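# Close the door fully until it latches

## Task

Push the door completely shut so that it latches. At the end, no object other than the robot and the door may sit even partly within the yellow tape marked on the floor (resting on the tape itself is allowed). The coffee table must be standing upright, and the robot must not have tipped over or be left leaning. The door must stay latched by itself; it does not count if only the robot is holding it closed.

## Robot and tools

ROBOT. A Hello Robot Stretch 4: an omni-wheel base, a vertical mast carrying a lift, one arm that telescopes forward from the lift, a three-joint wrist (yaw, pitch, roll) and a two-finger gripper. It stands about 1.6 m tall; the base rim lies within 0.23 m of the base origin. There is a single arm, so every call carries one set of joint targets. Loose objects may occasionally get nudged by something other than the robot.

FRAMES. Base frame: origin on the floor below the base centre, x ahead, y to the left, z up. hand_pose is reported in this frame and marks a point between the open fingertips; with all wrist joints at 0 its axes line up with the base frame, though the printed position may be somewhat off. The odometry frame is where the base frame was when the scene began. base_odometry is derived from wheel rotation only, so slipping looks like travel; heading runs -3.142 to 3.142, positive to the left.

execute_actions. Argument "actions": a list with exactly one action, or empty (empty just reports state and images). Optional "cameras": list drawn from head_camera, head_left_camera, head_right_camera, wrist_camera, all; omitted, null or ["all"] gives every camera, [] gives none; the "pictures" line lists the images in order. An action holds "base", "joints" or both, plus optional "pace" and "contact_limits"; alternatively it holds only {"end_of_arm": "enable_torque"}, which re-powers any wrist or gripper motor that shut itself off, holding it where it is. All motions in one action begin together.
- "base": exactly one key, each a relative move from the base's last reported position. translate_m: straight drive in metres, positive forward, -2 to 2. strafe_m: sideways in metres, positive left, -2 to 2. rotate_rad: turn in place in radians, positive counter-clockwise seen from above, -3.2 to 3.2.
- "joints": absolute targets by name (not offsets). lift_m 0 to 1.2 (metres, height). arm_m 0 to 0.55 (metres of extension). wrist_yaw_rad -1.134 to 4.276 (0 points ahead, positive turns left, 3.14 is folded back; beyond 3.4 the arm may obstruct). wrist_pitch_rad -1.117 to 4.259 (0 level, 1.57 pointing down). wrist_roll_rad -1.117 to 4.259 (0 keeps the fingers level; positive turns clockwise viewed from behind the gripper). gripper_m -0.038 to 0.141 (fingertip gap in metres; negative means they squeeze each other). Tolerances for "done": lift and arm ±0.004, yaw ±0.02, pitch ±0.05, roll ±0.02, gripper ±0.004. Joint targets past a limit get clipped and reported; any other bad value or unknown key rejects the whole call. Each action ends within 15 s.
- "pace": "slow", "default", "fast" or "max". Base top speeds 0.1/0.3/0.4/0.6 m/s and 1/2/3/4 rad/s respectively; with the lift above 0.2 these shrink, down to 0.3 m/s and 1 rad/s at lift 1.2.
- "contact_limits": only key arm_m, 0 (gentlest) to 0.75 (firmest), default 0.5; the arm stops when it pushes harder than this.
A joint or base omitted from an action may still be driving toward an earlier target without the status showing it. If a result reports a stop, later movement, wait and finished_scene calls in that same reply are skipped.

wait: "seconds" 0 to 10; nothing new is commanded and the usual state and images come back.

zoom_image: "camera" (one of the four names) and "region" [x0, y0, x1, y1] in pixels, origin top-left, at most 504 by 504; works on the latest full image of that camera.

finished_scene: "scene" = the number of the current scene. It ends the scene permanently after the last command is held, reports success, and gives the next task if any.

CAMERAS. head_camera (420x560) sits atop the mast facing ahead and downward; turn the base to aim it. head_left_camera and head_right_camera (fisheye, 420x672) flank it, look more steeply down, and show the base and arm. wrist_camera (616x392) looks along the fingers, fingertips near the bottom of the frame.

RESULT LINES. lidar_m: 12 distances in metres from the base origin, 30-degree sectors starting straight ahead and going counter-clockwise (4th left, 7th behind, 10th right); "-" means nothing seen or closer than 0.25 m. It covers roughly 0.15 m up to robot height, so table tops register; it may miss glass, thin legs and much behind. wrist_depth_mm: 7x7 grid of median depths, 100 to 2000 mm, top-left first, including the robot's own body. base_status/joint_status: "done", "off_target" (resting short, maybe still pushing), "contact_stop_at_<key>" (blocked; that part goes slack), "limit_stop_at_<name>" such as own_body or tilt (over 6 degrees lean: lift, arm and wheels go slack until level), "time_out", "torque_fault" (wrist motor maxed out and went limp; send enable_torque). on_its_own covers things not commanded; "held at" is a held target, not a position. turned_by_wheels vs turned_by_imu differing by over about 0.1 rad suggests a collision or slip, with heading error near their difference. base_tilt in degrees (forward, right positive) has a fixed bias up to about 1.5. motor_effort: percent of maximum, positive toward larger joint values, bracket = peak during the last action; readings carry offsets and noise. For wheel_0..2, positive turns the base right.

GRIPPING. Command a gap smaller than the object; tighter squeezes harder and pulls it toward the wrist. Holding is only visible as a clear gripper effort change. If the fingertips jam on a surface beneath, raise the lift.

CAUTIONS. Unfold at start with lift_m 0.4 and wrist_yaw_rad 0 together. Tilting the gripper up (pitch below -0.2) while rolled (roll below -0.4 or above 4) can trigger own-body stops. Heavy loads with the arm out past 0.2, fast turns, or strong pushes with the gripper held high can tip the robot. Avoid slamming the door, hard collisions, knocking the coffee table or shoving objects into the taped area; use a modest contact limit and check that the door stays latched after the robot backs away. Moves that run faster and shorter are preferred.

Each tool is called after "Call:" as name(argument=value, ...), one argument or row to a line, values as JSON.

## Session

Call:
execute_actions(
  actions=[],
)

Scene clock: 0.00 s.
base_odometry: x=+0.000 y=+0.000 heading=+0.000 (m, m, rad; odometry frame)
turned_by_wheels: +0.000 (rad since the last result)
turned_by_imu: +0.000 (rad since the last result)
base_tilt: forward=-0.2 right=+0.7 (deg)
lidar_m: 0.98 0.82 0.80 0.91 0.76 0.75 0.86 1.36 1.31 1.21 0.98 0.96
base_status: not commanded
joint_positions: lift_m=+0.231 arm_m=-0.001 wrist_yaw_rad=+3.224 wrist_pitch_rad=-0.011 wrist_roll_rad=+0.001 gripper_m=+0.057
joint_status: not commanded
motor_effort: lift_m=+20 arm_m=-1 wrist_yaw_rad=-1 wrist_pitch_rad=-7 wrist_roll_rad=-1 gripper_m=-4 wheel_0=+0 wheel_1=-1 wheel_2=+0 (%)
hand_pose: x=-0.1247 y=+0.0633 z=+0.4122 quat_wxyz=(-0.041, +0.006, +0.001, +0.999) (m; base frame)
wrist_depth_mm: - - 132 1098 891 750 661 / - - 132 1060 891 750 668 / - 106 132 1008 917 768 668 / - 124 134 1078 917 759 661 / 189 1308 1464 1118 891 768 668 / 208 1336 196 1138 192 759 668 / 206 1025 1008 138 891 723 668
pictures: head_camera, head_left_camera, head_right_camera, wrist_camera
Images, in order (width x height): head_camera 420x560, head_left_camera 420x672, head_right_camera 420x672, wrist_camera 616x392.

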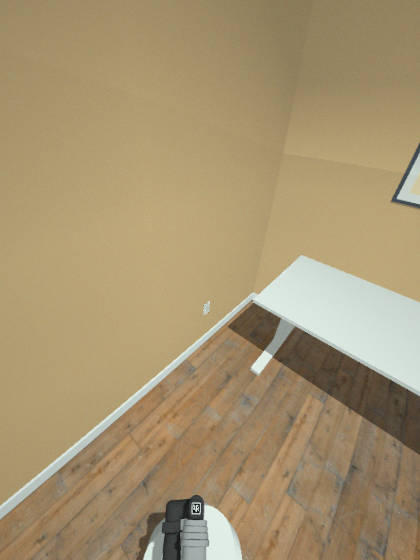

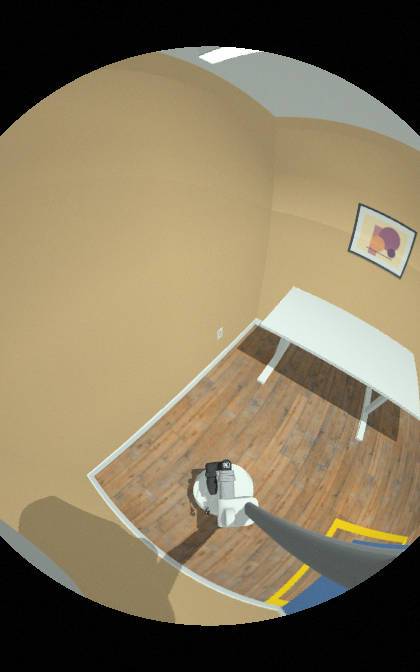

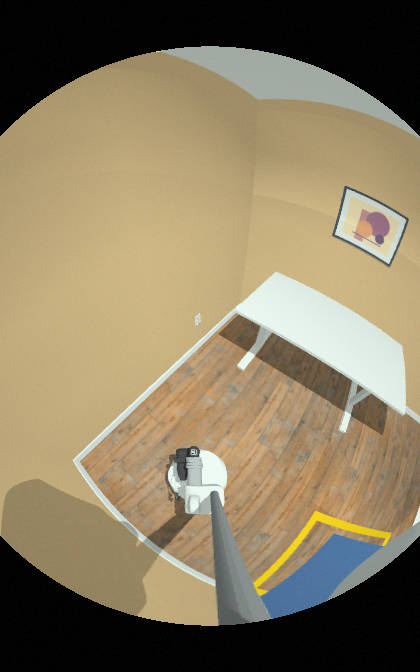

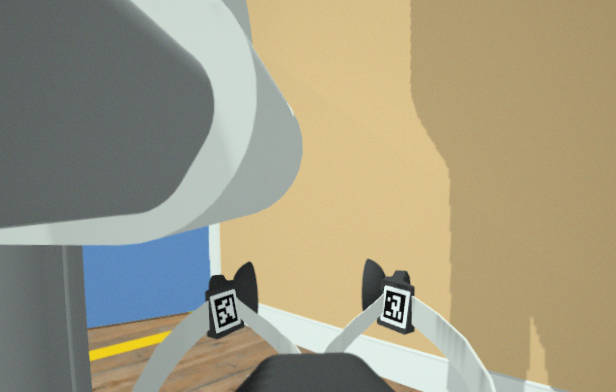

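Call:
execute_actions(
  actions=[
    {"base":{"rotate_rad":-1.6}},
  ],
)

Scene clock: 13.53 s.
base_odometry: x=+0.000 y=+0.000 heading=-1.600 (m, m, rad; odometry frame)
turned_by_wheels: -1.600 (rad since the last result)
turned_by_imu: -1.631 (rad since the last result)
base_tilt: forward=-0.2 right=+0.7 (deg)
lidar_m: 1.23 0.99 0.96 1.03 0.83 0.80 0.90 0.78 0.76 0.84 1.28 1.32
base_status: done
joint_positions: lift_m=+0.231 arm_m=-0.001 wrist_yaw_rad=+3.224 wrist_pitch_rad=-0.011 wrist_roll_rad=+0.001 gripper_m=+0.057
joint_status: not commanded
motor_effort: lift_m=+20(20) arm_m=-1(1) wrist_yaw_rad=-2(1) wrist_pitch_rad=-7(7) wrist_roll_rad=+0(1) gripper_m=-2(1) wheel_0=+2(6) wheel_1=+2(8) wheel_2=+2(8) (%)
hand_pose: x=-0.1247 y=+0.0633 z=+0.4122 quat_wxyz=(-0.041, +0.006, +0.001, +0.999) (m; base frame)
wrist_depth_mm: - - 133 1118 931 788 699 / - - 132 1098 946 788 699 / - 106 132 1042 931 809 707 / - 124 134 1098 946 809 707 / 189 831 1042 1138 931 820 707 / 208 866 196 1160 191 809 707 / 206 820 1008 139 931 759 707
pictures: head_camera, head_left_camera, head_right_camera, wrist_camera
Images, in order (width x height): head_camera 420x560, head_left_camera 420x672, head_right_camera 420x672, wrist_camera 616x392.

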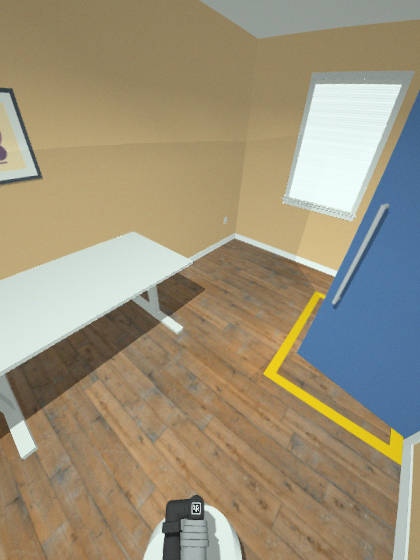

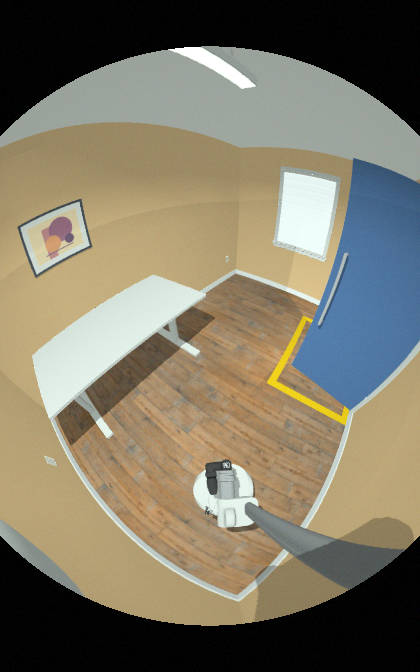

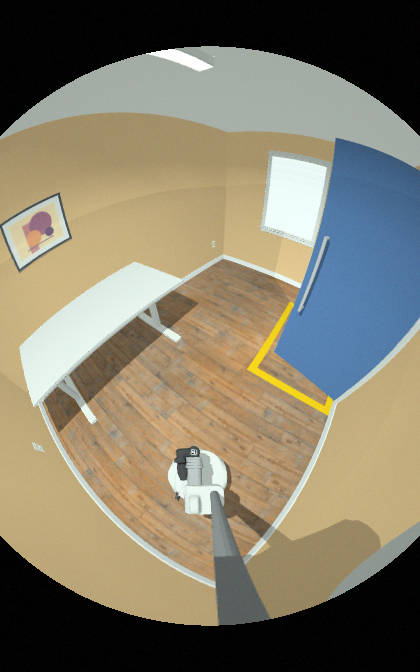

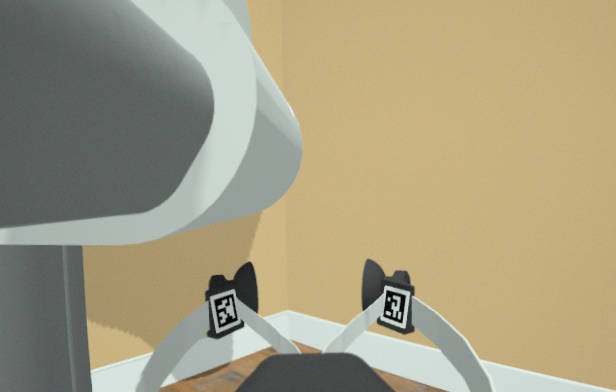

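Call:
execute_actions(
  actions=[
    {"base":{"rotate_rad":-0.58}},
  ],
  cameras=["head_camera","head_left_camera"],
)

Scene clock: 19.77 s.
base_odometry: x=+0.000 y=+0.000 heading=-2.179 (m, m, rad; odometry frame)
turned_by_wheels: -0.580 (rad since the last result)
turned_by_imu: -0.590 (rad since the last result)
base_tilt: forward=-0.2 right=+0.8 (deg)
lidar_m: 1.34 1.28 1.00 0.95 1.06 0.83 0.81 0.87 0.78 0.75 0.82 1.19
base_status: done
joint_positions: lift_m=+0.231 arm_m=-0.001 wrist_yaw_rad=+3.224 wrist_pitch_rad=-0.011 wrist_roll_rad=+0.001 gripper_m=+0.057
joint_status: not commanded
motor_effort: lift_m=+20(19) arm_m=-1(1) wrist_yaw_rad=-1(1) wrist_pitch_rad=-7(7) wrist_roll_rad=-1(1) gripper_m=-2(5) wheel_0=+2(6) wheel_1=+2(6) wheel_2=+1(5) (%)
hand_pose: x=-0.1247 y=+0.0633 z=+0.4122 quat_wxyz=(-0.041, +0.006, +0.001, +0.999) (m; base frame)
wrist_depth_mm: - - 132 904 866 831 820 / - - 132 904 891 854 820 / - 106 132 891 878 842 820 / - 124 135 904 878 842 820 / 189 991 960 917 878 854 820 / 208 1008 195 917 191 842 831 / 205 976 946 138 866 842 820
pictures: head_camera, head_left_camera
Images, in order (width x height): head_camera 420x560, head_left_camera 420x672.

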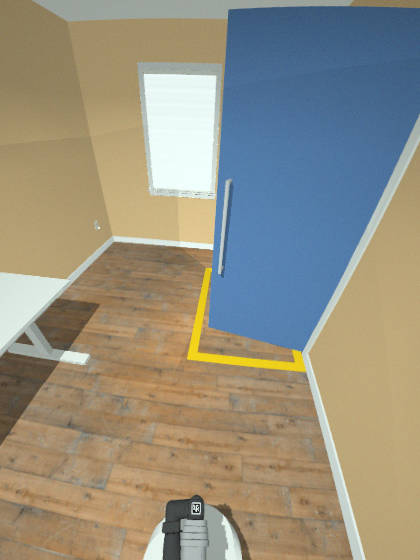

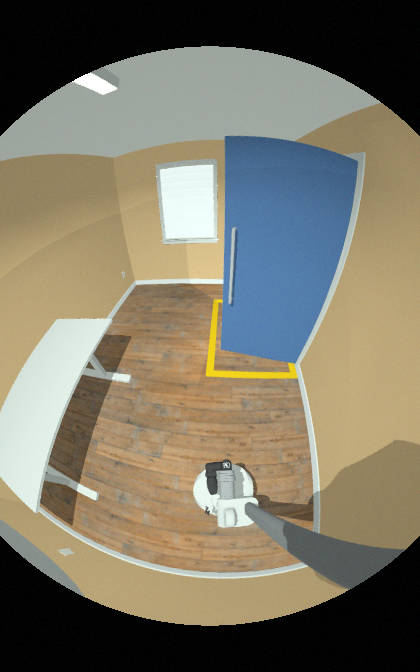

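Call:
execute_actions(
  actions=[
    {"base":{"rotate_rad":0.07}},
  ],
  cameras=[],
)

Call:
execute_actions(
  actions=[
    {"base":{"strafe_m":0.3}},
  ],
  cameras=[],
)

Call:
execute_actions(
  actions=[
    {"base":{"translate_m":0.8}},
  ],
  cameras=["head_camera","head_left_camera"],
)

Scene clock: 27.67 s.
base_odometry: x=+0.000 y=+0.000 heading=-2.109 (m, m, rad; odometry frame)
turned_by_wheels: +0.070 (rad since the last result)
turned_by_imu: +0.072 (rad since the last result)
base_tilt: forward=-0.2 right=+0.7 (deg)
lidar_m: 1.31 1.19 0.97 0.96 1.02 0.82 0.80 0.90 0.75 0.75 0.85 1.32
base_status: done
joint_positions: lift_m=+0.231 arm_m=-0.001 wrist_yaw_rad=+3.224 wrist_pitch_rad=-0.011 wrist_roll_rad=+0.001 gripper_m=+0.057
joint_status: not commanded
motor_effort: lift_m=+19(19) arm_m=-1(1) wrist_yaw_rad=+0(1) wrist_pitch_rad=-7(7) wrist_roll_rad=-1(1) gripper_m=-2(2) wheel_0=-1(4) wheel_1=+0(4) wheel_2=-1(5) (%)
hand_pose: x=-0.1247 y=+0.0633 z=+0.4122 quat_wxyz=(-0.041, +0.006, +0.001, +0.999) (m; base frame)
wrist_depth_mm: - - 132 917 866 831 788 / - - 132 917 866 809 788 / - 106 132 891 866 831 788 / - 124 134 917 866 831 788 / 189 1008 976 931 866 831 778 / 208 1060 195 931 191 831 788 / 205 1008 960 138 866 809 798
pictures: none
No camera images: the call's "cameras" was empty. Leave "cameras" out to get every camera's image.

Scene clock: 30.00 s.
base_odometry: x=+0.258 y=-0.154 heading=-2.109 (m, m, rad; odometry frame)
turned_by_wheels: +0.000 (rad since the last result)
turned_by_imu: +0.001 (rad since the last result)
base_tilt: forward=-0.2 right=+0.7 (deg)
lidar_m: 2.96 0.85 0.68 0.66 0.75 0.75 0.76 0.85 1.07 1.06 1.17 1.41
base_status: done
joint_positions: lift_m=+0.231 arm_m=-0.001 wrist_yaw_rad=+3.224 wrist_pitch_rad=-0.011 wrist_roll_rad=+0.001 gripper_m=+0.057
joint_status: not commanded
motor_effort: lift_m=+19(20) arm_m=-1(1) wrist_yaw_rad=-1(1) wrist_pitch_rad=-7(7) wrist_roll_rad=+0(0) gripper_m=-2(4) wheel_0=+2(7) wheel_1=+0(10) wheel_2=+1(1) (%)
hand_pose: x=-0.1247 y=+0.0633 z=+0.4122 quat_wxyz=(-0.041, +0.006, +0.001, +0.999) (m; base frame)
wrist_depth_mm: - - 132 866 820 778 750 / - - 132 866 820 778 750 / - 106 132 854 831 778 750 / - 124 134 866 831 788 741 / 189 960 931 878 820 798 750 / 208 1008 195 866 191 788 750 / 206 976 931 138 820 759 750
pictures: none
No camera images: the call's "cameras" was empty. Leave "cameras" out to get every camera's image.

Scene clock: 34.13 s.
base_odometry: x=-0.152 y=-0.841 heading=-2.109 (m, m, rad; odometry frame)
turned_by_wheels: +0.000 (rad since the last result)
turned_by_imu: -0.002 (rad since the last result)
base_tilt: forward=-0.1 right=+0.7 (deg)
lidar_m: 2.15 1.64 0.54 0.54 0.60 0.97 1.54 1.50 1.19 1.17 0.81 0.70
base_status: done
joint_positions: lift_m=+0.231 arm_m=-0.001 wrist_yaw_rad=+3.224 wrist_pitch_rad=-0.011 wrist_roll_rad=+0.001 gripper_m=+0.057
joint_status: not commanded
motor_effort: lift_m=+20(19) arm_m=-1(1) wrist_yaw_rad=-1(2) wrist_pitch_rad=-7(7) wrist_roll_rad=-1(1) gripper_m=-1(2) wheel_0=+0(7) wheel_1=+0(5) wheel_2=+0(10) (%)
hand_pose: x=-0.1247 y=+0.0633 z=+0.4122 quat_wxyz=(-0.041, +0.006, +0.001, +0.999) (m; base frame)
wrist_depth_mm: - - 132 1661 1576 1464 1430 / - - 132 1661 1576 1499 1430 / - 106 132 1661 1576 1464 1430 / - 124 134 1618 1576 1499 1397 / 189 1661 1756 1618 1537 1499 1430 / 208 1576 196 1499 192 1430 1397 / 206 1025 1025 138 1025 960 976
pictures: head_camera, head_left_camera
Images, in order (width x height): head_camera 420x560, head_left_camera 420x672.

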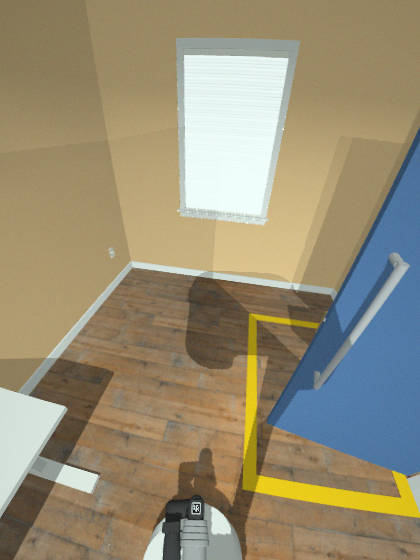

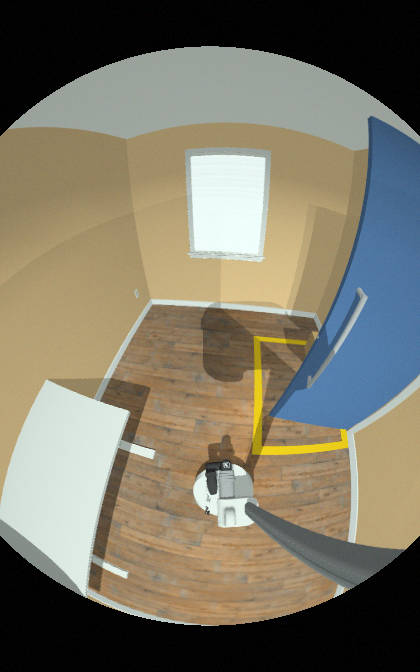

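Path is clear; go on.

Call:
execute_actions(
  actions=[
    {"base":{"translate_m":0.95}},
  ],
  cameras=[],
)

Call:
execute_actions(
  actions=[
    {"base":{"rotate_rad":-1.54}},
  ],
)

Scene clock: 46.30 s.
base_odometry: x=-0.639 y=-1.656 heading=-2.109 (m, m, rad; odometry frame)
turned_by_wheels: +0.000 (rad since the last result)
turned_by_imu: -0.001 (rad since the last result)
base_tilt: forward=-0.2 right=+0.8 (deg)
lidar_m: 1.21 1.37 1.19 1.17 0.77 0.75 2.50 1.71 0.54 1.04 1.09 1.23
base_status: done
joint_positions: lift_m=+0.231 arm_m=-0.001 wrist_yaw_rad=+3.224 wrist_pitch_rad=-0.011 wrist_roll_rad=+0.001 gripper_m=+0.057
joint_status: not commanded
motor_effort: lift_m=+20(20) arm_m=-1(1) wrist_yaw_rad=-2(1) wrist_pitch_rad=-7(7) wrist_roll_rad=+0(1) gripper_m=-2(3) wheel_0=+2(5) wheel_1=+2(6) wheel_2=+0(10) (%)
hand_pose: x=-0.1247 y=+0.0633 z=+0.4122 quat_wxyz=(-0.041, +0.006, +0.001, +0.999) (m; base frame)
wrist_depth_mm: - - 132 - - - - / - - 132 - - - 917 / - 106 132 - - - 1537 / - 124 134 - - - - / 189 1863 - - - - 1756 / 208 1537 195 1537 191 1464 1397 / 206 1008 1042 138 1042 931 991
pictures: none
No camera images: the call's "cameras" was empty. Leave "cameras" out to get every camera's image.

Scene clock: 48.33 s.
base_odometry: x=-0.639 y=-1.656 heading=+2.635 (m, m, rad; odometry frame)
turned_by_wheels: -1.540 (rad since the last result)
turned_by_imu: -1.571 (rad since the last result)
base_tilt: forward=-0.2 right=+0.6 (deg)
lidar_m: 1.03 1.10 1.22 1.21 1.39 1.18 1.18 0.77 0.75 2.50 1.65 0.54
base_status: done
joint_positions: lift_m=+0.231 arm_m=-0.001 wrist_yaw_rad=+3.224 wrist_pitch_rad=-0.011 wrist_roll_rad=+0.001 gripper_m=+0.057
joint_status: not commanded
motor_effort: lift_m=+19(20) arm_m=-2(1) wrist_yaw_rad=-1(0) wrist_pitch_rad=-7(7) wrist_roll_rad=-1(0) gripper_m=-2(3) wheel_0=+1(7) wheel_1=+0(7) wheel_2=+2(7) (%)
hand_pose: x=-0.1247 y=+0.0633 z=+0.4122 quat_wxyz=(-0.041, +0.006, +0.001, +0.999) (m; base frame)
wrist_depth_mm: - - 132 1308 1205 1160 1098 / - - 132 1281 1205 1160 1098 / - 106 132 1255 1229 1160 1098 / - 124 134 1281 1229 1160 1098 / 189 1060 1397 1281 1205 1160 1098 / 208 1336 195 1281 192 1160 1118 / 206 991 1025 138 1042 931 991
pictures: head_camera, head_left_camera, head_right_camera, wrist_camera
Images, in order (width x height): head_camera 420x560, head_left_camera 420x672, head_right_camera 420x672, wrist_camera 616x392.

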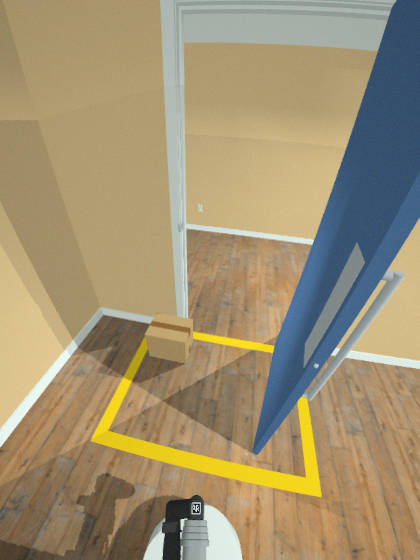

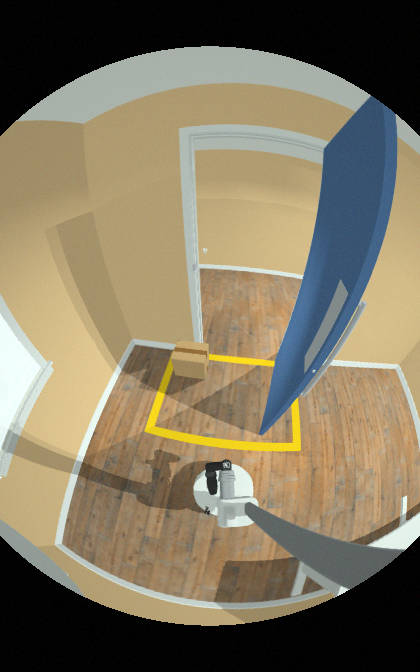

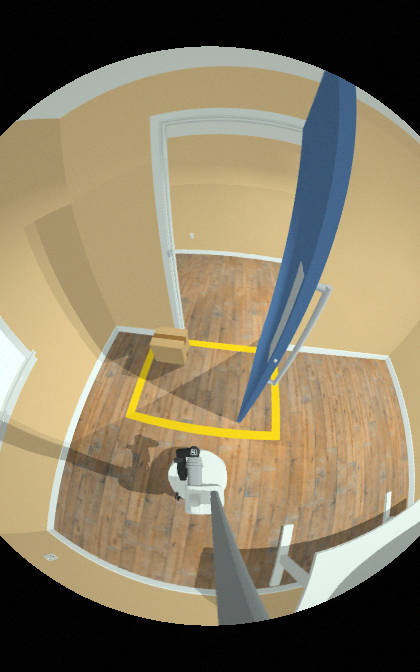

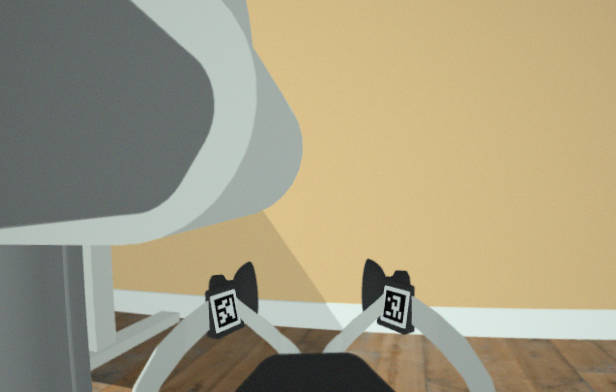

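Call:
execute_actions(
  actions=[
    {"base":{"rotate_rad":-0.22},"joints":{"lift_m":0.3}},
  ],
  cameras=[],
)

Call:
execute_actions(
  actions=[
    {"base":{"strafe_m":0.2}},
  ],
  cameras=[],
)

Call:
execute_actions(
  actions=[
    {"base":{"translate_m":0.55}},
  ],
  cameras=["head_camera","head_left_camera","head_right_camera"],
)

Scene clock: 59.40 s.
base_odometry: x=-0.639 y=-1.656 heading=+2.415 (m, m, rad; odometry frame)
turned_by_wheels: -0.220 (rad since the last result)
turned_by_imu: -0.223 (rad since the last result)
base_tilt: forward=-0.2 right=+0.7 (deg)
lidar_m: 1.29 1.05 1.28 1.22 1.25 1.27 1.18 0.97 0.75 1.40 2.00 0.54
base_status: done
joint_positions: lift_m=+0.300 arm_m=-0.001 wrist_yaw_rad=+3.224 wrist_pitch_rad=-0.011 wrist_roll_rad=+0.001 gripper_m=+0.057
joint_status: all done
motor_effort: lift_m=+22(23) arm_m=-2(1) wrist_yaw_rad=-1(0) wrist_pitch_rad=-7(7) wrist_roll_rad=-1(1) gripper_m=+0(4) wheel_0=+0(7) wheel_1=-1(7) wheel_2=+1(6) (%)
hand_pose: x=-0.1247 y=+0.0633 z=+0.4812 quat_wxyz=(-0.041, +0.006, +0.001, +0.999) (m; base frame)
wrist_depth_mm: - - 132 1281 1255 1255 1229 / - - 132 1281 1281 1255 1255 / - 106 132 1281 1255 1229 1255 / - 124 134 1255 1281 1229 1255 / 189 1308 1308 1255 1281 1281 1229 / 208 1308 196 1281 192 1229 1229 / 206 1160 1182 138 1182 1078 1138
pictures: none
No camera images: the call's "cameras" was empty. Leave "cameras" out to get every camera's image.

Scene clock: 61.33 s.
base_odometry: x=-0.772 y=-1.806 heading=+2.415 (m, m, rad; odometry frame)
turned_by_wheels: +0.000 (rad since the last result)
turned_by_imu: +0.001 (rad since the last result)
base_tilt: forward=-0.1 right=+0.8 (deg)
lidar_m: 0.97 1.00 1.07 1.02 1.04 1.26 1.18 1.23 0.93 1.38 1.97 0.65
base_status: done
joint_positions: lift_m=+0.300 arm_m=-0.001 wrist_yaw_rad=+3.224 wrist_pitch_rad=-0.011 wrist_roll_rad=+0.001 gripper_m=+0.057
joint_status: not commanded
motor_effort: lift_m=+22(22) arm_m=-1(1) wrist_yaw_rad=-2(1) wrist_pitch_rad=-7(7) wrist_roll_rad=-1(1) gripper_m=-3(3) wheel_0=+0(9) wheel_1=+0(9) wheel_2=+0(1) (%)
hand_pose: x=-0.1247 y=+0.0633 z=+0.4812 quat_wxyz=(-0.041, +0.006, +0.001, +0.999) (m; base frame)
wrist_depth_mm: - - 132 1281 1281 1229 1229 / - - 132 1281 1281 1281 1255 / - 106 132 1281 1255 1255 1255 / - 124 134 1281 1281 1255 1255 / 189 1281 1336 1281 1308 1255 1255 / 208 1281 196 1281 191 1255 1255 / 205 1160 1182 138 1182 1078 1138
pictures: none
No camera images: the call's "cameras" was empty. Leave "cameras" out to get every camera's image.

Scene clock: 64.67 s.
base_odometry: x=-1.183 y=-1.440 heading=+2.415 (m, m, rad; odometry frame)
turned_by_wheels: +0.000 (rad since the last result)
turned_by_imu: -0.001 (rad since the last result)
base_tilt: forward=-0.2 right=+0.8 (deg)
lidar_m: 0.64 0.45 0.60 1.08 1.09 1.42 1.74 1.28 1.33 0.40 0.45 0.71
base_status: done
joint_positions: lift_m=+0.300 arm_m=-0.001 wrist_yaw_rad=+3.224 wrist_pitch_rad=-0.011 wrist_roll_rad=+0.001 gripper_m=+0.057
joint_status: not commanded
motor_effort: lift_m=+22(22) arm_m=-1(1) wrist_yaw_rad=+0(1) wrist_pitch_rad=-7(7) wrist_roll_rad=-1(1) gripper_m=-3(3) wheel_0=+0(5) wheel_1=+1(5) wheel_2=+0(9) (%)
hand_pose: x=-0.1247 y=+0.0633 z=+0.4813 quat_wxyz=(-0.041, +0.006, +0.001, +0.999) (m; base frame)
wrist_depth_mm: - - 132 1808 1808 1756 1499 / - - 132 1808 1808 1756 1499 / - 106 132 1808 1756 1756 1537 / - 124 134 1863 1808 1808 1537 / 189 1863 1863 1808 1808 1808 1537 / 208 1808 195 1756 191 1661 1464 / 205 1160 1160 138 1182 1060 1118
pictures: head_camera, head_left_camera, head_right_camera
Images, in order (width x height): head_camera 420x560, head_left_camera 420x672, head_right_camera 420x672.

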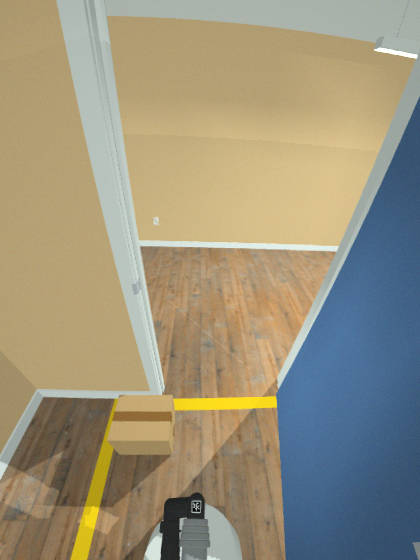

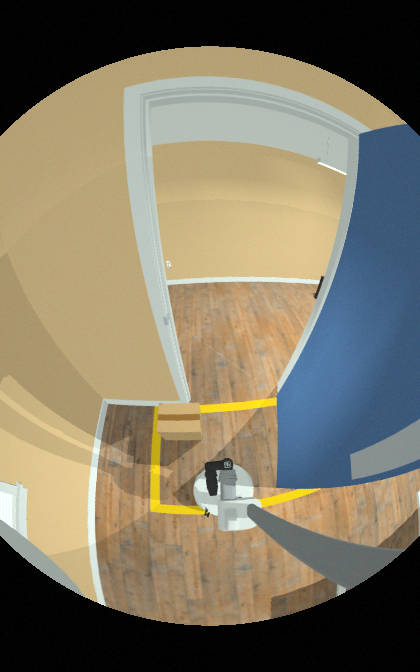

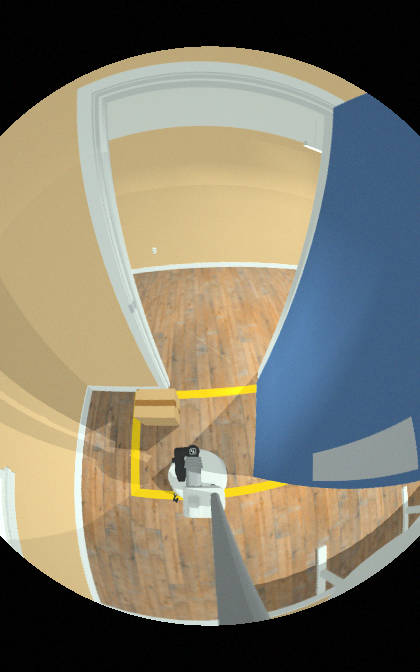

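Call:
execute_actions(
  actions=[
    {"base":{"strafe_m":-0.4},"pace":"slow"},
  ],
  cameras=[],
)

Call:
execute_actions(
  actions=[
    {"base":{"translate_m":0.4},"pace":"slow"},
  ],
  cameras=["head_camera","head_left_camera","head_right_camera"],
)

Scene clock: 85.63 s.
base_odometry: x=-0.918 y=-1.142 heading=+2.415 (m, m, rad; odometry frame)
turned_by_wheels: +0.000 (rad since the last result)
turned_by_imu: +0.001 (rad since the last result)
base_tilt: forward=-0.2 right=+0.7 (deg)
lidar_m: 0.61 0.80 0.70 1.45 1.51 1.82 1.73 1.04 1.29 - 0.25 0.26
base_status: done
joint_positions: lift_m=+0.300 arm_m=-0.001 wrist_yaw_rad=+3.224 wrist_pitch_rad=-0.011 wrist_roll_rad=+0.001 gripper_m=+0.057
joint_status: not commanded
motor_effort: lift_m=+22(22) arm_m=-1(1) wrist_yaw_rad=-1(1) wrist_pitch_rad=-7(7) wrist_roll_rad=-1(1) gripper_m=-1(2) wheel_0=+3(8) wheel_1=-2(7) wheel_2=+0(0) (%)
hand_pose: x=-0.1247 y=+0.0633 z=+0.4813 quat_wxyz=(-0.041, +0.006, +0.001, +0.999) (m; base frame)
wrist_depth_mm: - - 132 1756 1756 1756 1756 / - - 132 1808 1756 1808 1756 / - 106 132 1808 1756 1808 1756 / - 124 135 1808 1756 1756 1756 / 189 1430 1808 1756 1756 1808 1808 / 208 1576 196 1708 192 1618 1576 / 205 1138 1182 138 1182 1078 1160
pictures: none
No camera images: the call's "cameras" was empty. Leave "cameras" out to get every camera's image.

Scene clock: 90.90 s.
base_odometry: x=-1.217 y=-0.876 heading=+2.415 (m, m, rad; odometry frame)
turned_by_wheels: +0.000 (rad since the last result)
turned_by_imu: +0.000 (rad since the last result)
base_tilt: forward=-0.1 right=+0.8 (deg)
lidar_m: 2.63 2.29 0.58 0.54 1.55 2.02 1.80 0.37 0.25 - 0.25 0.25
base_status: done
joint_positions: lift_m=+0.300 arm_m=-0.001 wrist_yaw_rad=+3.224 wrist_pitch_rad=-0.011 wrist_roll_rad=+0.001 gripper_m=+0.057
joint_status: not commanded
motor_effort: lift_m=+22(22) arm_m=-1(1) wrist_yaw_rad=-1(1) wrist_pitch_rad=-7(7) wrist_roll_rad=-1(1) gripper_m=-5(1) wheel_0=+1(5) wheel_1=+1(4) wheel_2=-2(7) (%)
hand_pose: x=-0.1247 y=+0.0633 z=+0.4813 quat_wxyz=(-0.041, +0.006, +0.001, +0.999) (m; base frame)
wrist_depth_mm: - - 132 - - - - / - - 132 - - - - / - 106 132 - - - - / - 124 134 - - - - / 189 - - - - - - / 208 1708 195 1708 192 1708 1576 / 205 585 1182 138 1182 1078 1138
pictures: head_camera, head_left_camera, head_right_camera
Images, in order (width x height): head_camera 420x560, head_left_camera 420x672, head_right_camera 420x672.

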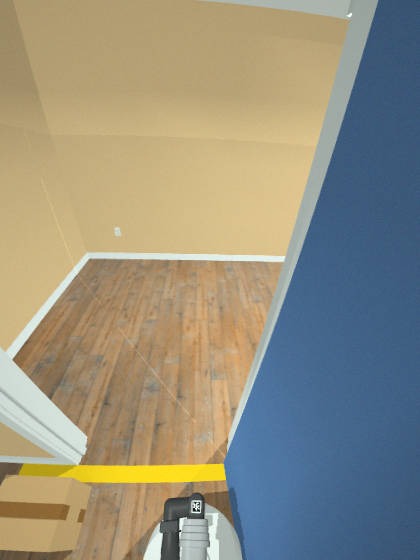

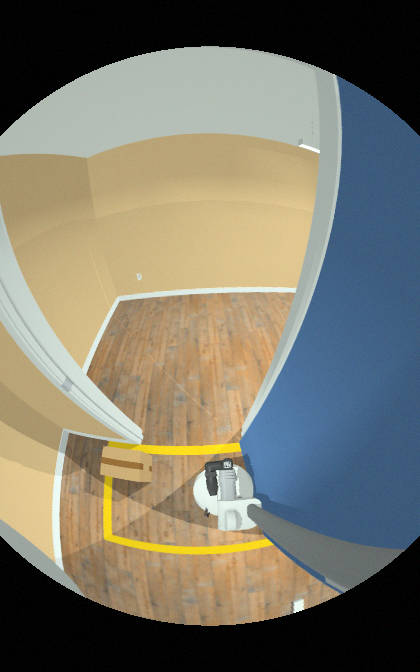

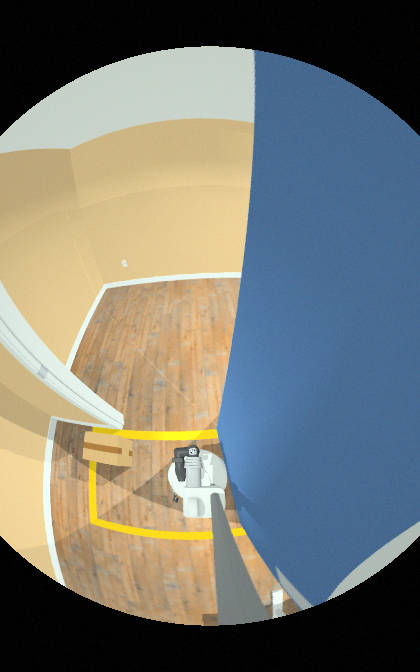

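Call:
execute_actions(
  actions=[
    {"base":{"rotate_rad":1.54},"joints":{"lift_m":0.4},"pace":"slow"},
  ],
  cameras=[],
)

Call:
execute_actions(
  actions=[
    {"joints":{"wrist_yaw_rad":0,"wrist_pitch_rad":0.35,"gripper_m":0.04}},
  ],
)

Scene clock: 104.03 s.
base_odometry: x=-1.216 y=-0.876 heading=-2.329 (m, m, rad; odometry frame)
turned_by_wheels: +1.539 (rad since the last result)
turned_by_imu: +1.573 (rad since the last result)
base_tilt: forward=-0.2 right=+0.6 (deg)
lidar_m: 0.55 1.55 1.98 2.13 0.41 0.25 0.25 0.25 0.25 2.63 2.32 0.59
base_status: done
joint_positions: lift_m=+0.400 arm_m=-0.001 wrist_yaw_rad=+3.224 wrist_pitch_rad=-0.011 wrist_roll_rad=+0.001 gripper_m=+0.057
joint_status: all done
motor_effort: lift_m=+23(24) arm_m=-1(2) wrist_yaw_rad=-1(1) wrist_pitch_rad=-7(7) wrist_roll_rad=-1(0) gripper_m=-2(3) wheel_0=-2(5) wheel_1=-1(8) wheel_2=-3(8) (%)
hand_pose: x=-0.1247 y=+0.0633 z=+0.5812 quat_wxyz=(-0.041, +0.006, +0.001, +0.999) (m; base frame)
wrist_depth_mm: - - 132 338 349 362 373 / - - 132 338 349 362 373 / - 106 132 338 349 362 375 / - 124 134 340 351 362 370 / 189 317 329 340 351 364 373 / 208 320 196 340 192 362 375 / 205 317 329 138 353 364 375
pictures: none
No camera images: the call's "cameras" was empty. Leave "cameras" out to get every camera's image.

Scene clock: 106.50 s.
base_odometry: x=-1.216 y=-0.876 heading=-2.329 (m, m, rad; odometry frame)
turned_by_wheels: +0.000 (rad since the last result)
turned_by_imu: +0.001 (rad since the last result)
base_tilt: forward=-0.1 right=+0.6 (deg)
lidar_m: 0.55 1.54 1.96 2.12 0.43 0.25 0.26 0.25 0.25 2.63 2.34 0.59
base_status: not commanded
joint_positions: lift_m=+0.400 arm_m=-0.001 wrist_yaw_rad=+0.000 wrist_pitch_rad=+0.352 wrist_roll_rad=+0.001 gripper_m=+0.040
joint_status: all done
motor_effort: lift_m=+22(22) arm_m=-1(1) wrist_yaw_rad=-2(8) wrist_pitch_rad=-6(5) wrist_roll_rad=-1(1) gripper_m=+0(4) wheel_0=-2(2) wheel_1=-1(1) wheel_2=-4(4) (%)
hand_pose: x=+0.4409 y=-0.0873 z=+0.4785 quat_wxyz=(+0.985, +0.001, +0.175, +0.000) (m; base frame)
wrist_depth_mm: 1098 1138 1138 1160 904 517 397 / 1160 1160 1205 1205 931 525 418 / 1205 1229 1229 1281 960 535 439 / 1255 1281 1336 1336 991 521 466 / 1205 1229 1182 647 750 525 504 / 946 946 195 504 192 549 564 / 788 768 741 140 430 554 715
pictures: head_camera, head_left_camera, head_right_camera, wrist_camera
Images, in order (width x height): head_camera 420x560, head_left_camera 420x672, head_right_camera 420x672, wrist_camera 616x392.

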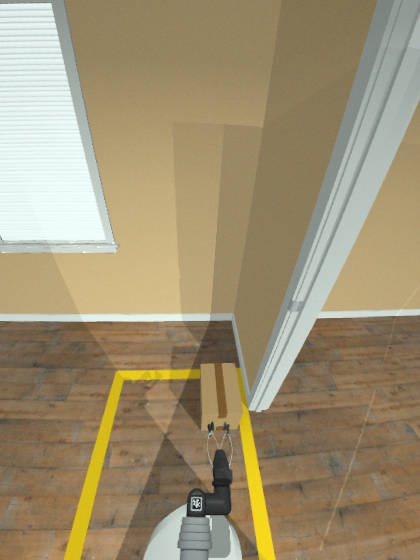

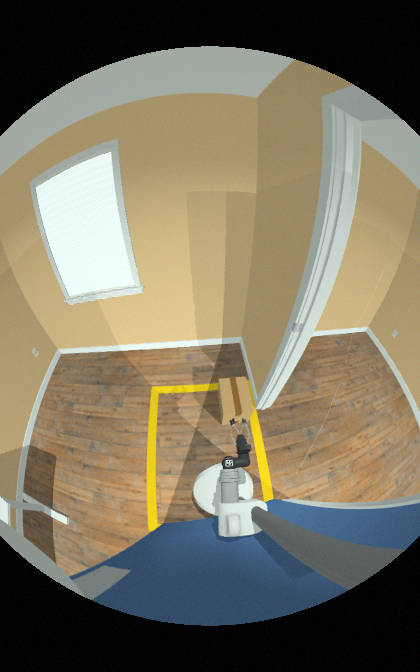

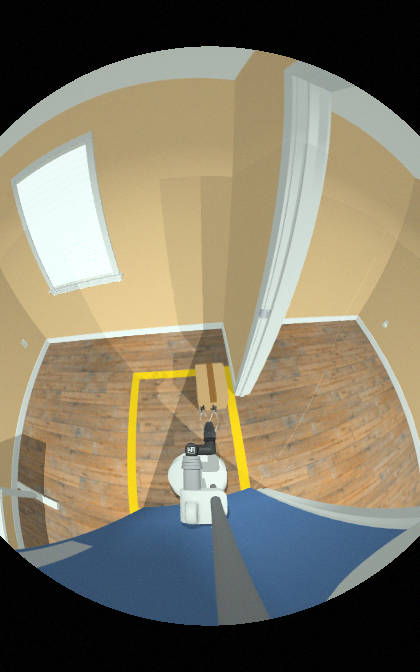

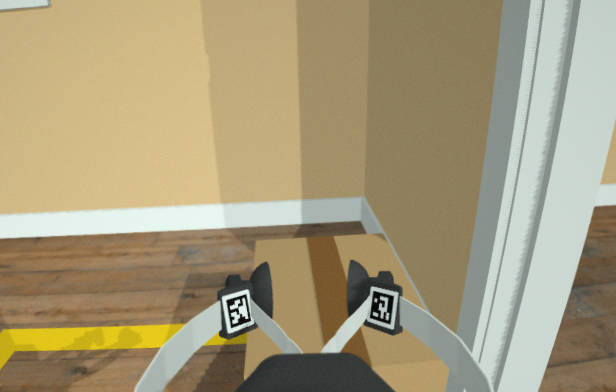

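Call:
execute_actions(
  actions=[
    {"joints":{"arm_m":0.05,"lift_m":0.12}},
  ],
  cameras=["wrist_camera"],
)

Call:
execute_actions(
  actions=[
    {"joints":{"lift_m":0.04}},
  ],
  cameras=["wrist_camera"],
)

Scene clock: 118.73 s.
base_odometry: x=-1.216 y=-0.876 heading=-2.329 (m, m, rad; odometry frame)
turned_by_wheels: +0.000 (rad since the last result)
turned_by_imu: +0.001 (rad since the last result)
base_tilt: forward=+0.0 right=+0.8 (deg)
lidar_m: 0.55 1.55 2.00 2.12 0.41 0.25 0.25 0.25 0.25 2.62 2.33 0.59
base_status: not commanded
joint_positions: lift_m=+0.120 arm_m=+0.049 wrist_yaw_rad=+0.000 wrist_pitch_rad=+0.352 wrist_roll_rad=+0.001 gripper_m=+0.040
joint_status: all done
motor_effort: lift_m=+16(23) arm_m=+4(3) wrist_yaw_rad=-2(3) wrist_pitch_rad=-6(6) wrist_roll_rad=+0(1) gripper_m=-4(1) wheel_0=-2(2) wheel_1=-1(1) wheel_2=-3(3) (%)
hand_pose: x=+0.4910 y=-0.0874 z=+0.1990 quat_wxyz=(+0.985, +0.001, +0.175, +0.000) (m; base frame)
wrist_depth_mm: 1042 1078 1098 1118 904 512 364 / 1078 1118 1138 492 480 488 377 / 1160 1182 267 268 270 277 399 / 917 904 281 282 287 294 415 / 647 654 300 297 303 314 439 / 508 512 194 315 192 340 462 / 424 418 340 140 347 392 410
pictures: wrist_camera
Images, in order (width x height): wrist_camera 616x392.

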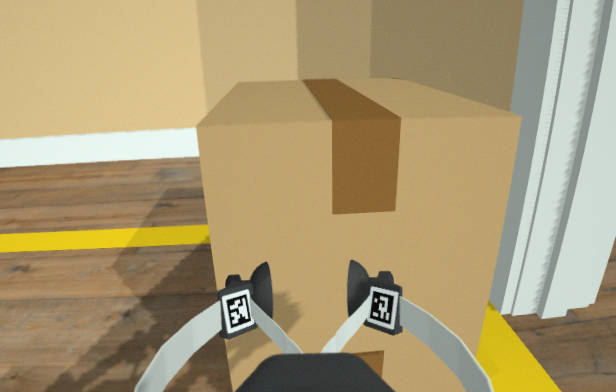

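Scene clock: 120.03 s.
base_odometry: x=-1.216 y=-0.876 heading=-2.329 (m, m, rad; odometry frame)
turned_by_wheels: +0.000 (rad since the last result)
turned_by_imu: +0.000 (rad since the last result)
base_tilt: forward=-0.2 right=+0.8 (deg)
lidar_m: 0.55 1.54 1.98 2.11 0.42 0.25 0.25 0.25 0.25 2.63 2.34 0.59
base_status: not commanded
joint_positions: lift_m=+0.040 arm_m=+0.049 wrist_yaw_rad=+0.000 wrist_pitch_rad=+0.352 wrist_roll_rad=+0.001 gripper_m=+0.040
joint_status: all done
motor_effort: lift_m=+16(15) arm_m=+4(4) wrist_yaw_rad=-1(1) wrist_pitch_rad=-6(6) wrist_roll_rad=-1(1) gripper_m=-2(5) wheel_0=-2(2) wheel_1=-1(1) wheel_2=-3(3) (%)
hand_pose: x=+0.4910 y=-0.0874 z=+0.1190 quat_wxyz=(+0.985, +0.001, +0.175, +0.000) (m; base frame)
wrist_depth_mm: 1060 1078 237 240 245 248 359 / 1098 1138 249 253 256 260 377 / 1138 1098 265 266 271 277 399 / 691 683 281 282 286 294 418 / 496 496 300 297 303 315 436 / 387 389 195 315 193 342 368 / 320 317 319 140 320 301 315
pictures: wrist_camera
Images, in order (width x height): wrist_camera 616x392.

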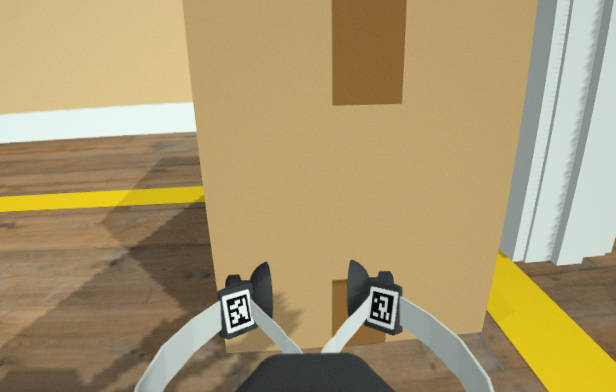

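Call:
execute_actions(
  actions=[
    {"base":{"strafe_m":-0.04},"pace":"slow"},
  ],
  cameras=[],
)

Call:
execute_actions(
  actions=[
    {"joints":{"arm_m":0.3},"pace":"slow","contact_limits":{"arm_m":0.6}},
  ],
  cameras=["head_camera","wrist_camera"],
)

Scene clock: 130.90 s.
base_odometry: x=-1.245 y=-0.848 heading=-2.329 (m, m, rad; odometry frame)
turned_by_wheels: +0.000 (rad since the last result)
turned_by_imu: +0.001 (rad since the last result)
base_tilt: forward=-0.1 right=+0.7 (deg)
lidar_m: 0.53 1.55 1.98 2.17 0.39 0.25 - 0.25 0.25 2.58 2.31 0.59
base_status: done
joint_positions: lift_m=+0.040 arm_m=+0.049 wrist_yaw_rad=+0.000 wrist_pitch_rad=+0.352 wrist_roll_rad=+0.001 gripper_m=+0.040
joint_status: not commanded
motor_effort: lift_m=+17(16) arm_m=+5(4) wrist_yaw_rad=-2(1) wrist_pitch_rad=-6(6) wrist_roll_rad=-1(0) gripper_m=-3(3) wheel_0=+1(4) wheel_1=-3(7) wheel_2=+0(0) (%)
hand_pose: x=+0.4910 y=-0.0874 z=+0.1190 quat_wxyz=(+0.985, +0.001, +0.175, +0.000) (m; base frame)
wrist_depth_mm: 1060 240 239 242 247 359 355 / 1098 254 251 255 259 377 370 / 1138 878 265 270 273 402 392 / 691 640 279 286 290 421 415 / 496 469 297 301 307 442 436 / 387 387 195 319 193 375 368 / 320 317 317 140 317 303 315
pictures: none
No camera images: the call's "cameras" was empty. Leave "cameras" out to get every camera's image.

Scene clock: 134.70 s.
base_odometry: x=-1.245 y=-0.848 heading=-2.329 (m, m, rad; odometry frame)
turned_by_wheels: +0.000 (rad since the last result)
turned_by_imu: +0.001 (rad since the last result)
base_tilt: forward=-0.1 right=+0.7 (deg)
lidar_m: 0.75 1.53 1.99 2.17 0.40 0.25 - 0.25 0.25 2.60 2.34 0.74
base_status: not commanded
joint_positions: lift_m=+0.040 arm_m=+0.299 wrist_yaw_rad=-0.001 wrist_pitch_rad=+0.353 wrist_roll_rad=+0.001 gripper_m=+0.040
joint_status: all done
motor_effort: lift_m=+17(16) arm_m=+6(9) wrist_yaw_rad=+3(5) wrist_pitch_rad=-9(12) wrist_roll_rad=-1(1) gripper_m=-4(3) wheel_0=+1(1) wheel_1=-2(3) wheel_2=-1(2) (%)
contact_limits: arm_m 0.6
hand_pose: x=+0.7404 y=-0.0878 z=+0.1187 quat_wxyz=(+0.984, +0.001, +0.176, -0.001) (m; base frame)
wrist_depth_mm: 831 183 185 186 187 189 304 / 891 193 194 195 197 198 310 / 904 204 206 207 208 210 307 / 683 217 216 219 220 224 312 / 496 232 229 232 233 239 304 / 384 351 195 247 191 259 304 / 320 309 260 134 265 294 296
pictures: head_camera, wrist_camera
Images, in order (width x height): head_camera 420x560, wrist_camera 616x392.

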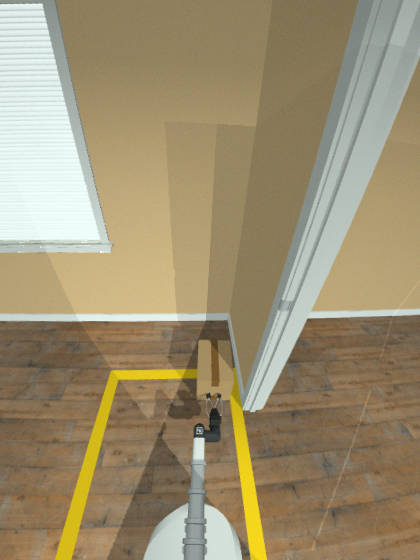

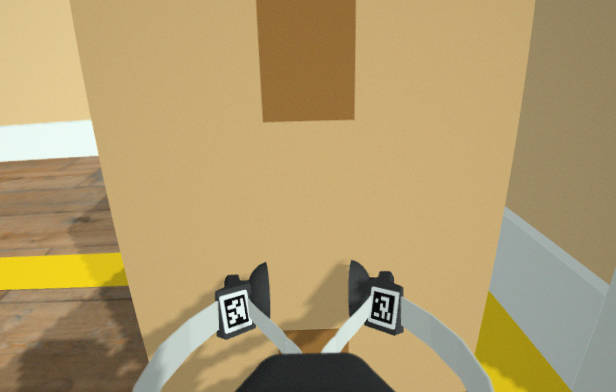

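Light box, going straight. Continue.

Call:
execute_actions(
  actions=[
    {"joints":{"arm_m":0.5},"pace":"slow","contact_limits":{"arm_m":0.3}},
  ],
  cameras=["head_camera","wrist_camera"],
)

Scene clock: 144.03 s.
base_odometry: x=-1.245 y=-0.848 heading=-2.329 (m, m, rad; odometry frame)
turned_by_wheels: +0.000 (rad since the last result)
turned_by_imu: +0.002 (rad since the last result)
base_tilt: forward=-0.2 right=+0.7 (deg)
lidar_m: 0.94 1.53 2.01 2.17 0.41 0.25 - 0.25 0.25 2.59 2.32 0.75
base_status: not commanded
joint_positions: lift_m=+0.040 arm_m=+0.499 wrist_yaw_rad=-0.002 wrist_pitch_rad=+0.353 wrist_roll_rad=+0.001 gripper_m=+0.040
joint_status: all done
motor_effort: lift_m=+16(16) arm_m=+6(7) wrist_yaw_rad=+3(4) wrist_pitch_rad=-8(10) wrist_roll_rad=+0(1) gripper_m=-3(3) wheel_0=+1(1) wheel_1=-2(2) wheel_2=-1(2) (%)
contact_limits: arm_m 0.3
hand_pose: x=+0.9404 y=-0.0879 z=+0.1188 quat_wxyz=(+0.984, +0.001, +0.176, -0.001) (m; base frame)
wrist_depth_mm: 661 185 186 186 187 187 282 / 699 195 195 196 196 196 290 / 732 206 206 207 208 208 293 / 691 220 217 219 219 222 291 / 496 236 231 232 232 236 286 / 382 355 193 244 191 257 283 / 319 314 260 140 264 293 283
pictures: head_camera, wrist_camera
Images, in order (width x height): head_camera 420x560, wrist_camera 616x392.

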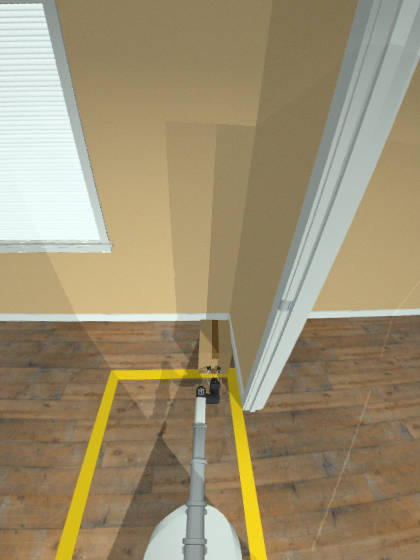

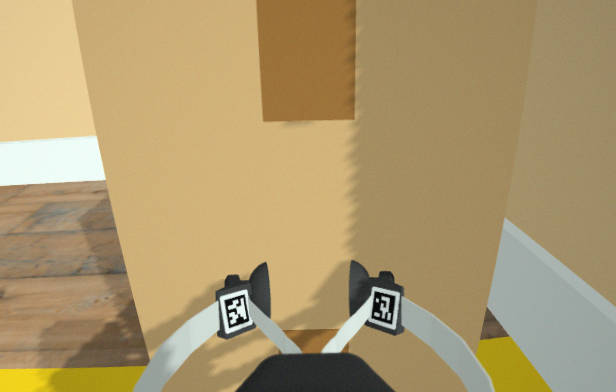

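Call:
execute_actions(
  actions=[
    {"joints":{"arm_m":0.55},"pace":"slow","contact_limits":{"arm_m":0.3}},
  ],
  cameras=[],
)

Call:
execute_actions(
  actions=[
    {"joints":{"arm_m":0.3,"lift_m":0.15,"wrist_pitch_rad":0.6}},
  ],
  cameras=["wrist_camera"],
)

Scene clock: 152.97 s.
base_odometry: x=-1.245 y=-0.848 heading=-2.329 (m, m, rad; odometry frame)
turned_by_wheels: +0.000 (rad since the last result)
turned_by_imu: +0.001 (rad since the last result)
base_tilt: forward=-0.1 right=+0.8 (deg)
lidar_m: 0.99 1.53 1.98 2.15 0.41 0.25 - 0.25 0.25 2.57 2.30 0.75
base_status: not commanded
joint_positions: lift_m=+0.040 arm_m=+0.548 wrist_yaw_rad=-0.002 wrist_pitch_rad=+0.353 wrist_roll_rad=+0.001 gripper_m=+0.040
joint_status: all done
joint sent to its limit — the command would take arm_m past its upper limit, so that joint was sent only as far as its limit.
motor_effort: lift_m=+16(16) arm_m=+6(7) wrist_yaw_rad=+5(6) wrist_pitch_rad=-9(8) wrist_roll_rad=-1(1) gripper_m=+0(3) wheel_0=+1(1) wheel_1=-2(2) wheel_2=-2(2) (%)
contact_limits: arm_m 0.3
hand_pose: x=+0.9893 y=-0.0880 z=+0.1188 quat_wxyz=(+0.984, +0.001, +0.175, -0.001) (m; base frame)
wrist_depth_mm: 621 185 186 186 187 187 272 / 661 194 195 196 196 196 285 / 691 206 206 206 207 208 289 / 691 220 219 218 219 222 287 / 492 237 232 232 232 236 283 / 384 353 193 244 192 256 277 / 319 315 262 140 263 293 279
pictures: none
No camera images: the call's "cameras" was empty. Leave "cameras" out to get every camera's image.

Scene clock: 154.83 s.
base_odometry: x=-1.245 y=-0.848 heading=-2.329 (m, m, rad; odometry frame)
turned_by_wheels: +0.000 (rad since the last result)
turned_by_imu: +0.000 (rad since the last result)
base_tilt: forward=-0.2 right=+0.7 (deg)
lidar_m: 1.00 1.53 1.98 2.14 0.40 0.25 - 0.25 0.25 2.59 2.35 0.75
base_status: not commanded
joint_positions: lift_m=+0.150 arm_m=+0.301 wrist_yaw_rad=+0.000 wrist_pitch_rad=+0.602 wrist_roll_rad=+0.001 gripper_m=+0.040
joint_status: all done
motor_effort: lift_m=+23(20) arm_m=-4(5) wrist_yaw_rad=-1(5) wrist_pitch_rad=-6(6) wrist_roll_rad=-1(1) gripper_m=-3(4) wheel_0=+1(1) wheel_1=-2(2) wheel_2=-2(2) (%)
hand_pose: x=+0.7094 y=-0.0874 z=+0.1646 quat_wxyz=(+0.955, +0.001, +0.296, +0.000) (m; base frame)
wrist_depth_mm: 854 854 418 415 424 404 306 / 891 917 469 455 473 415 310 / 732 723 512 496 512 424 310 / 580 574 544 539 535 413 315 / 477 480 477 473 466 415 315 / 404 410 194 404 192 389 312 / 357 353 355 135 355 343 312
pictures: wrist_camera
Images, in order (width x height): wrist_camera 616x392.

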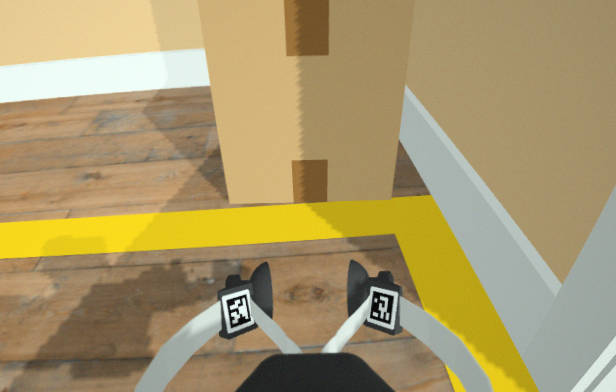

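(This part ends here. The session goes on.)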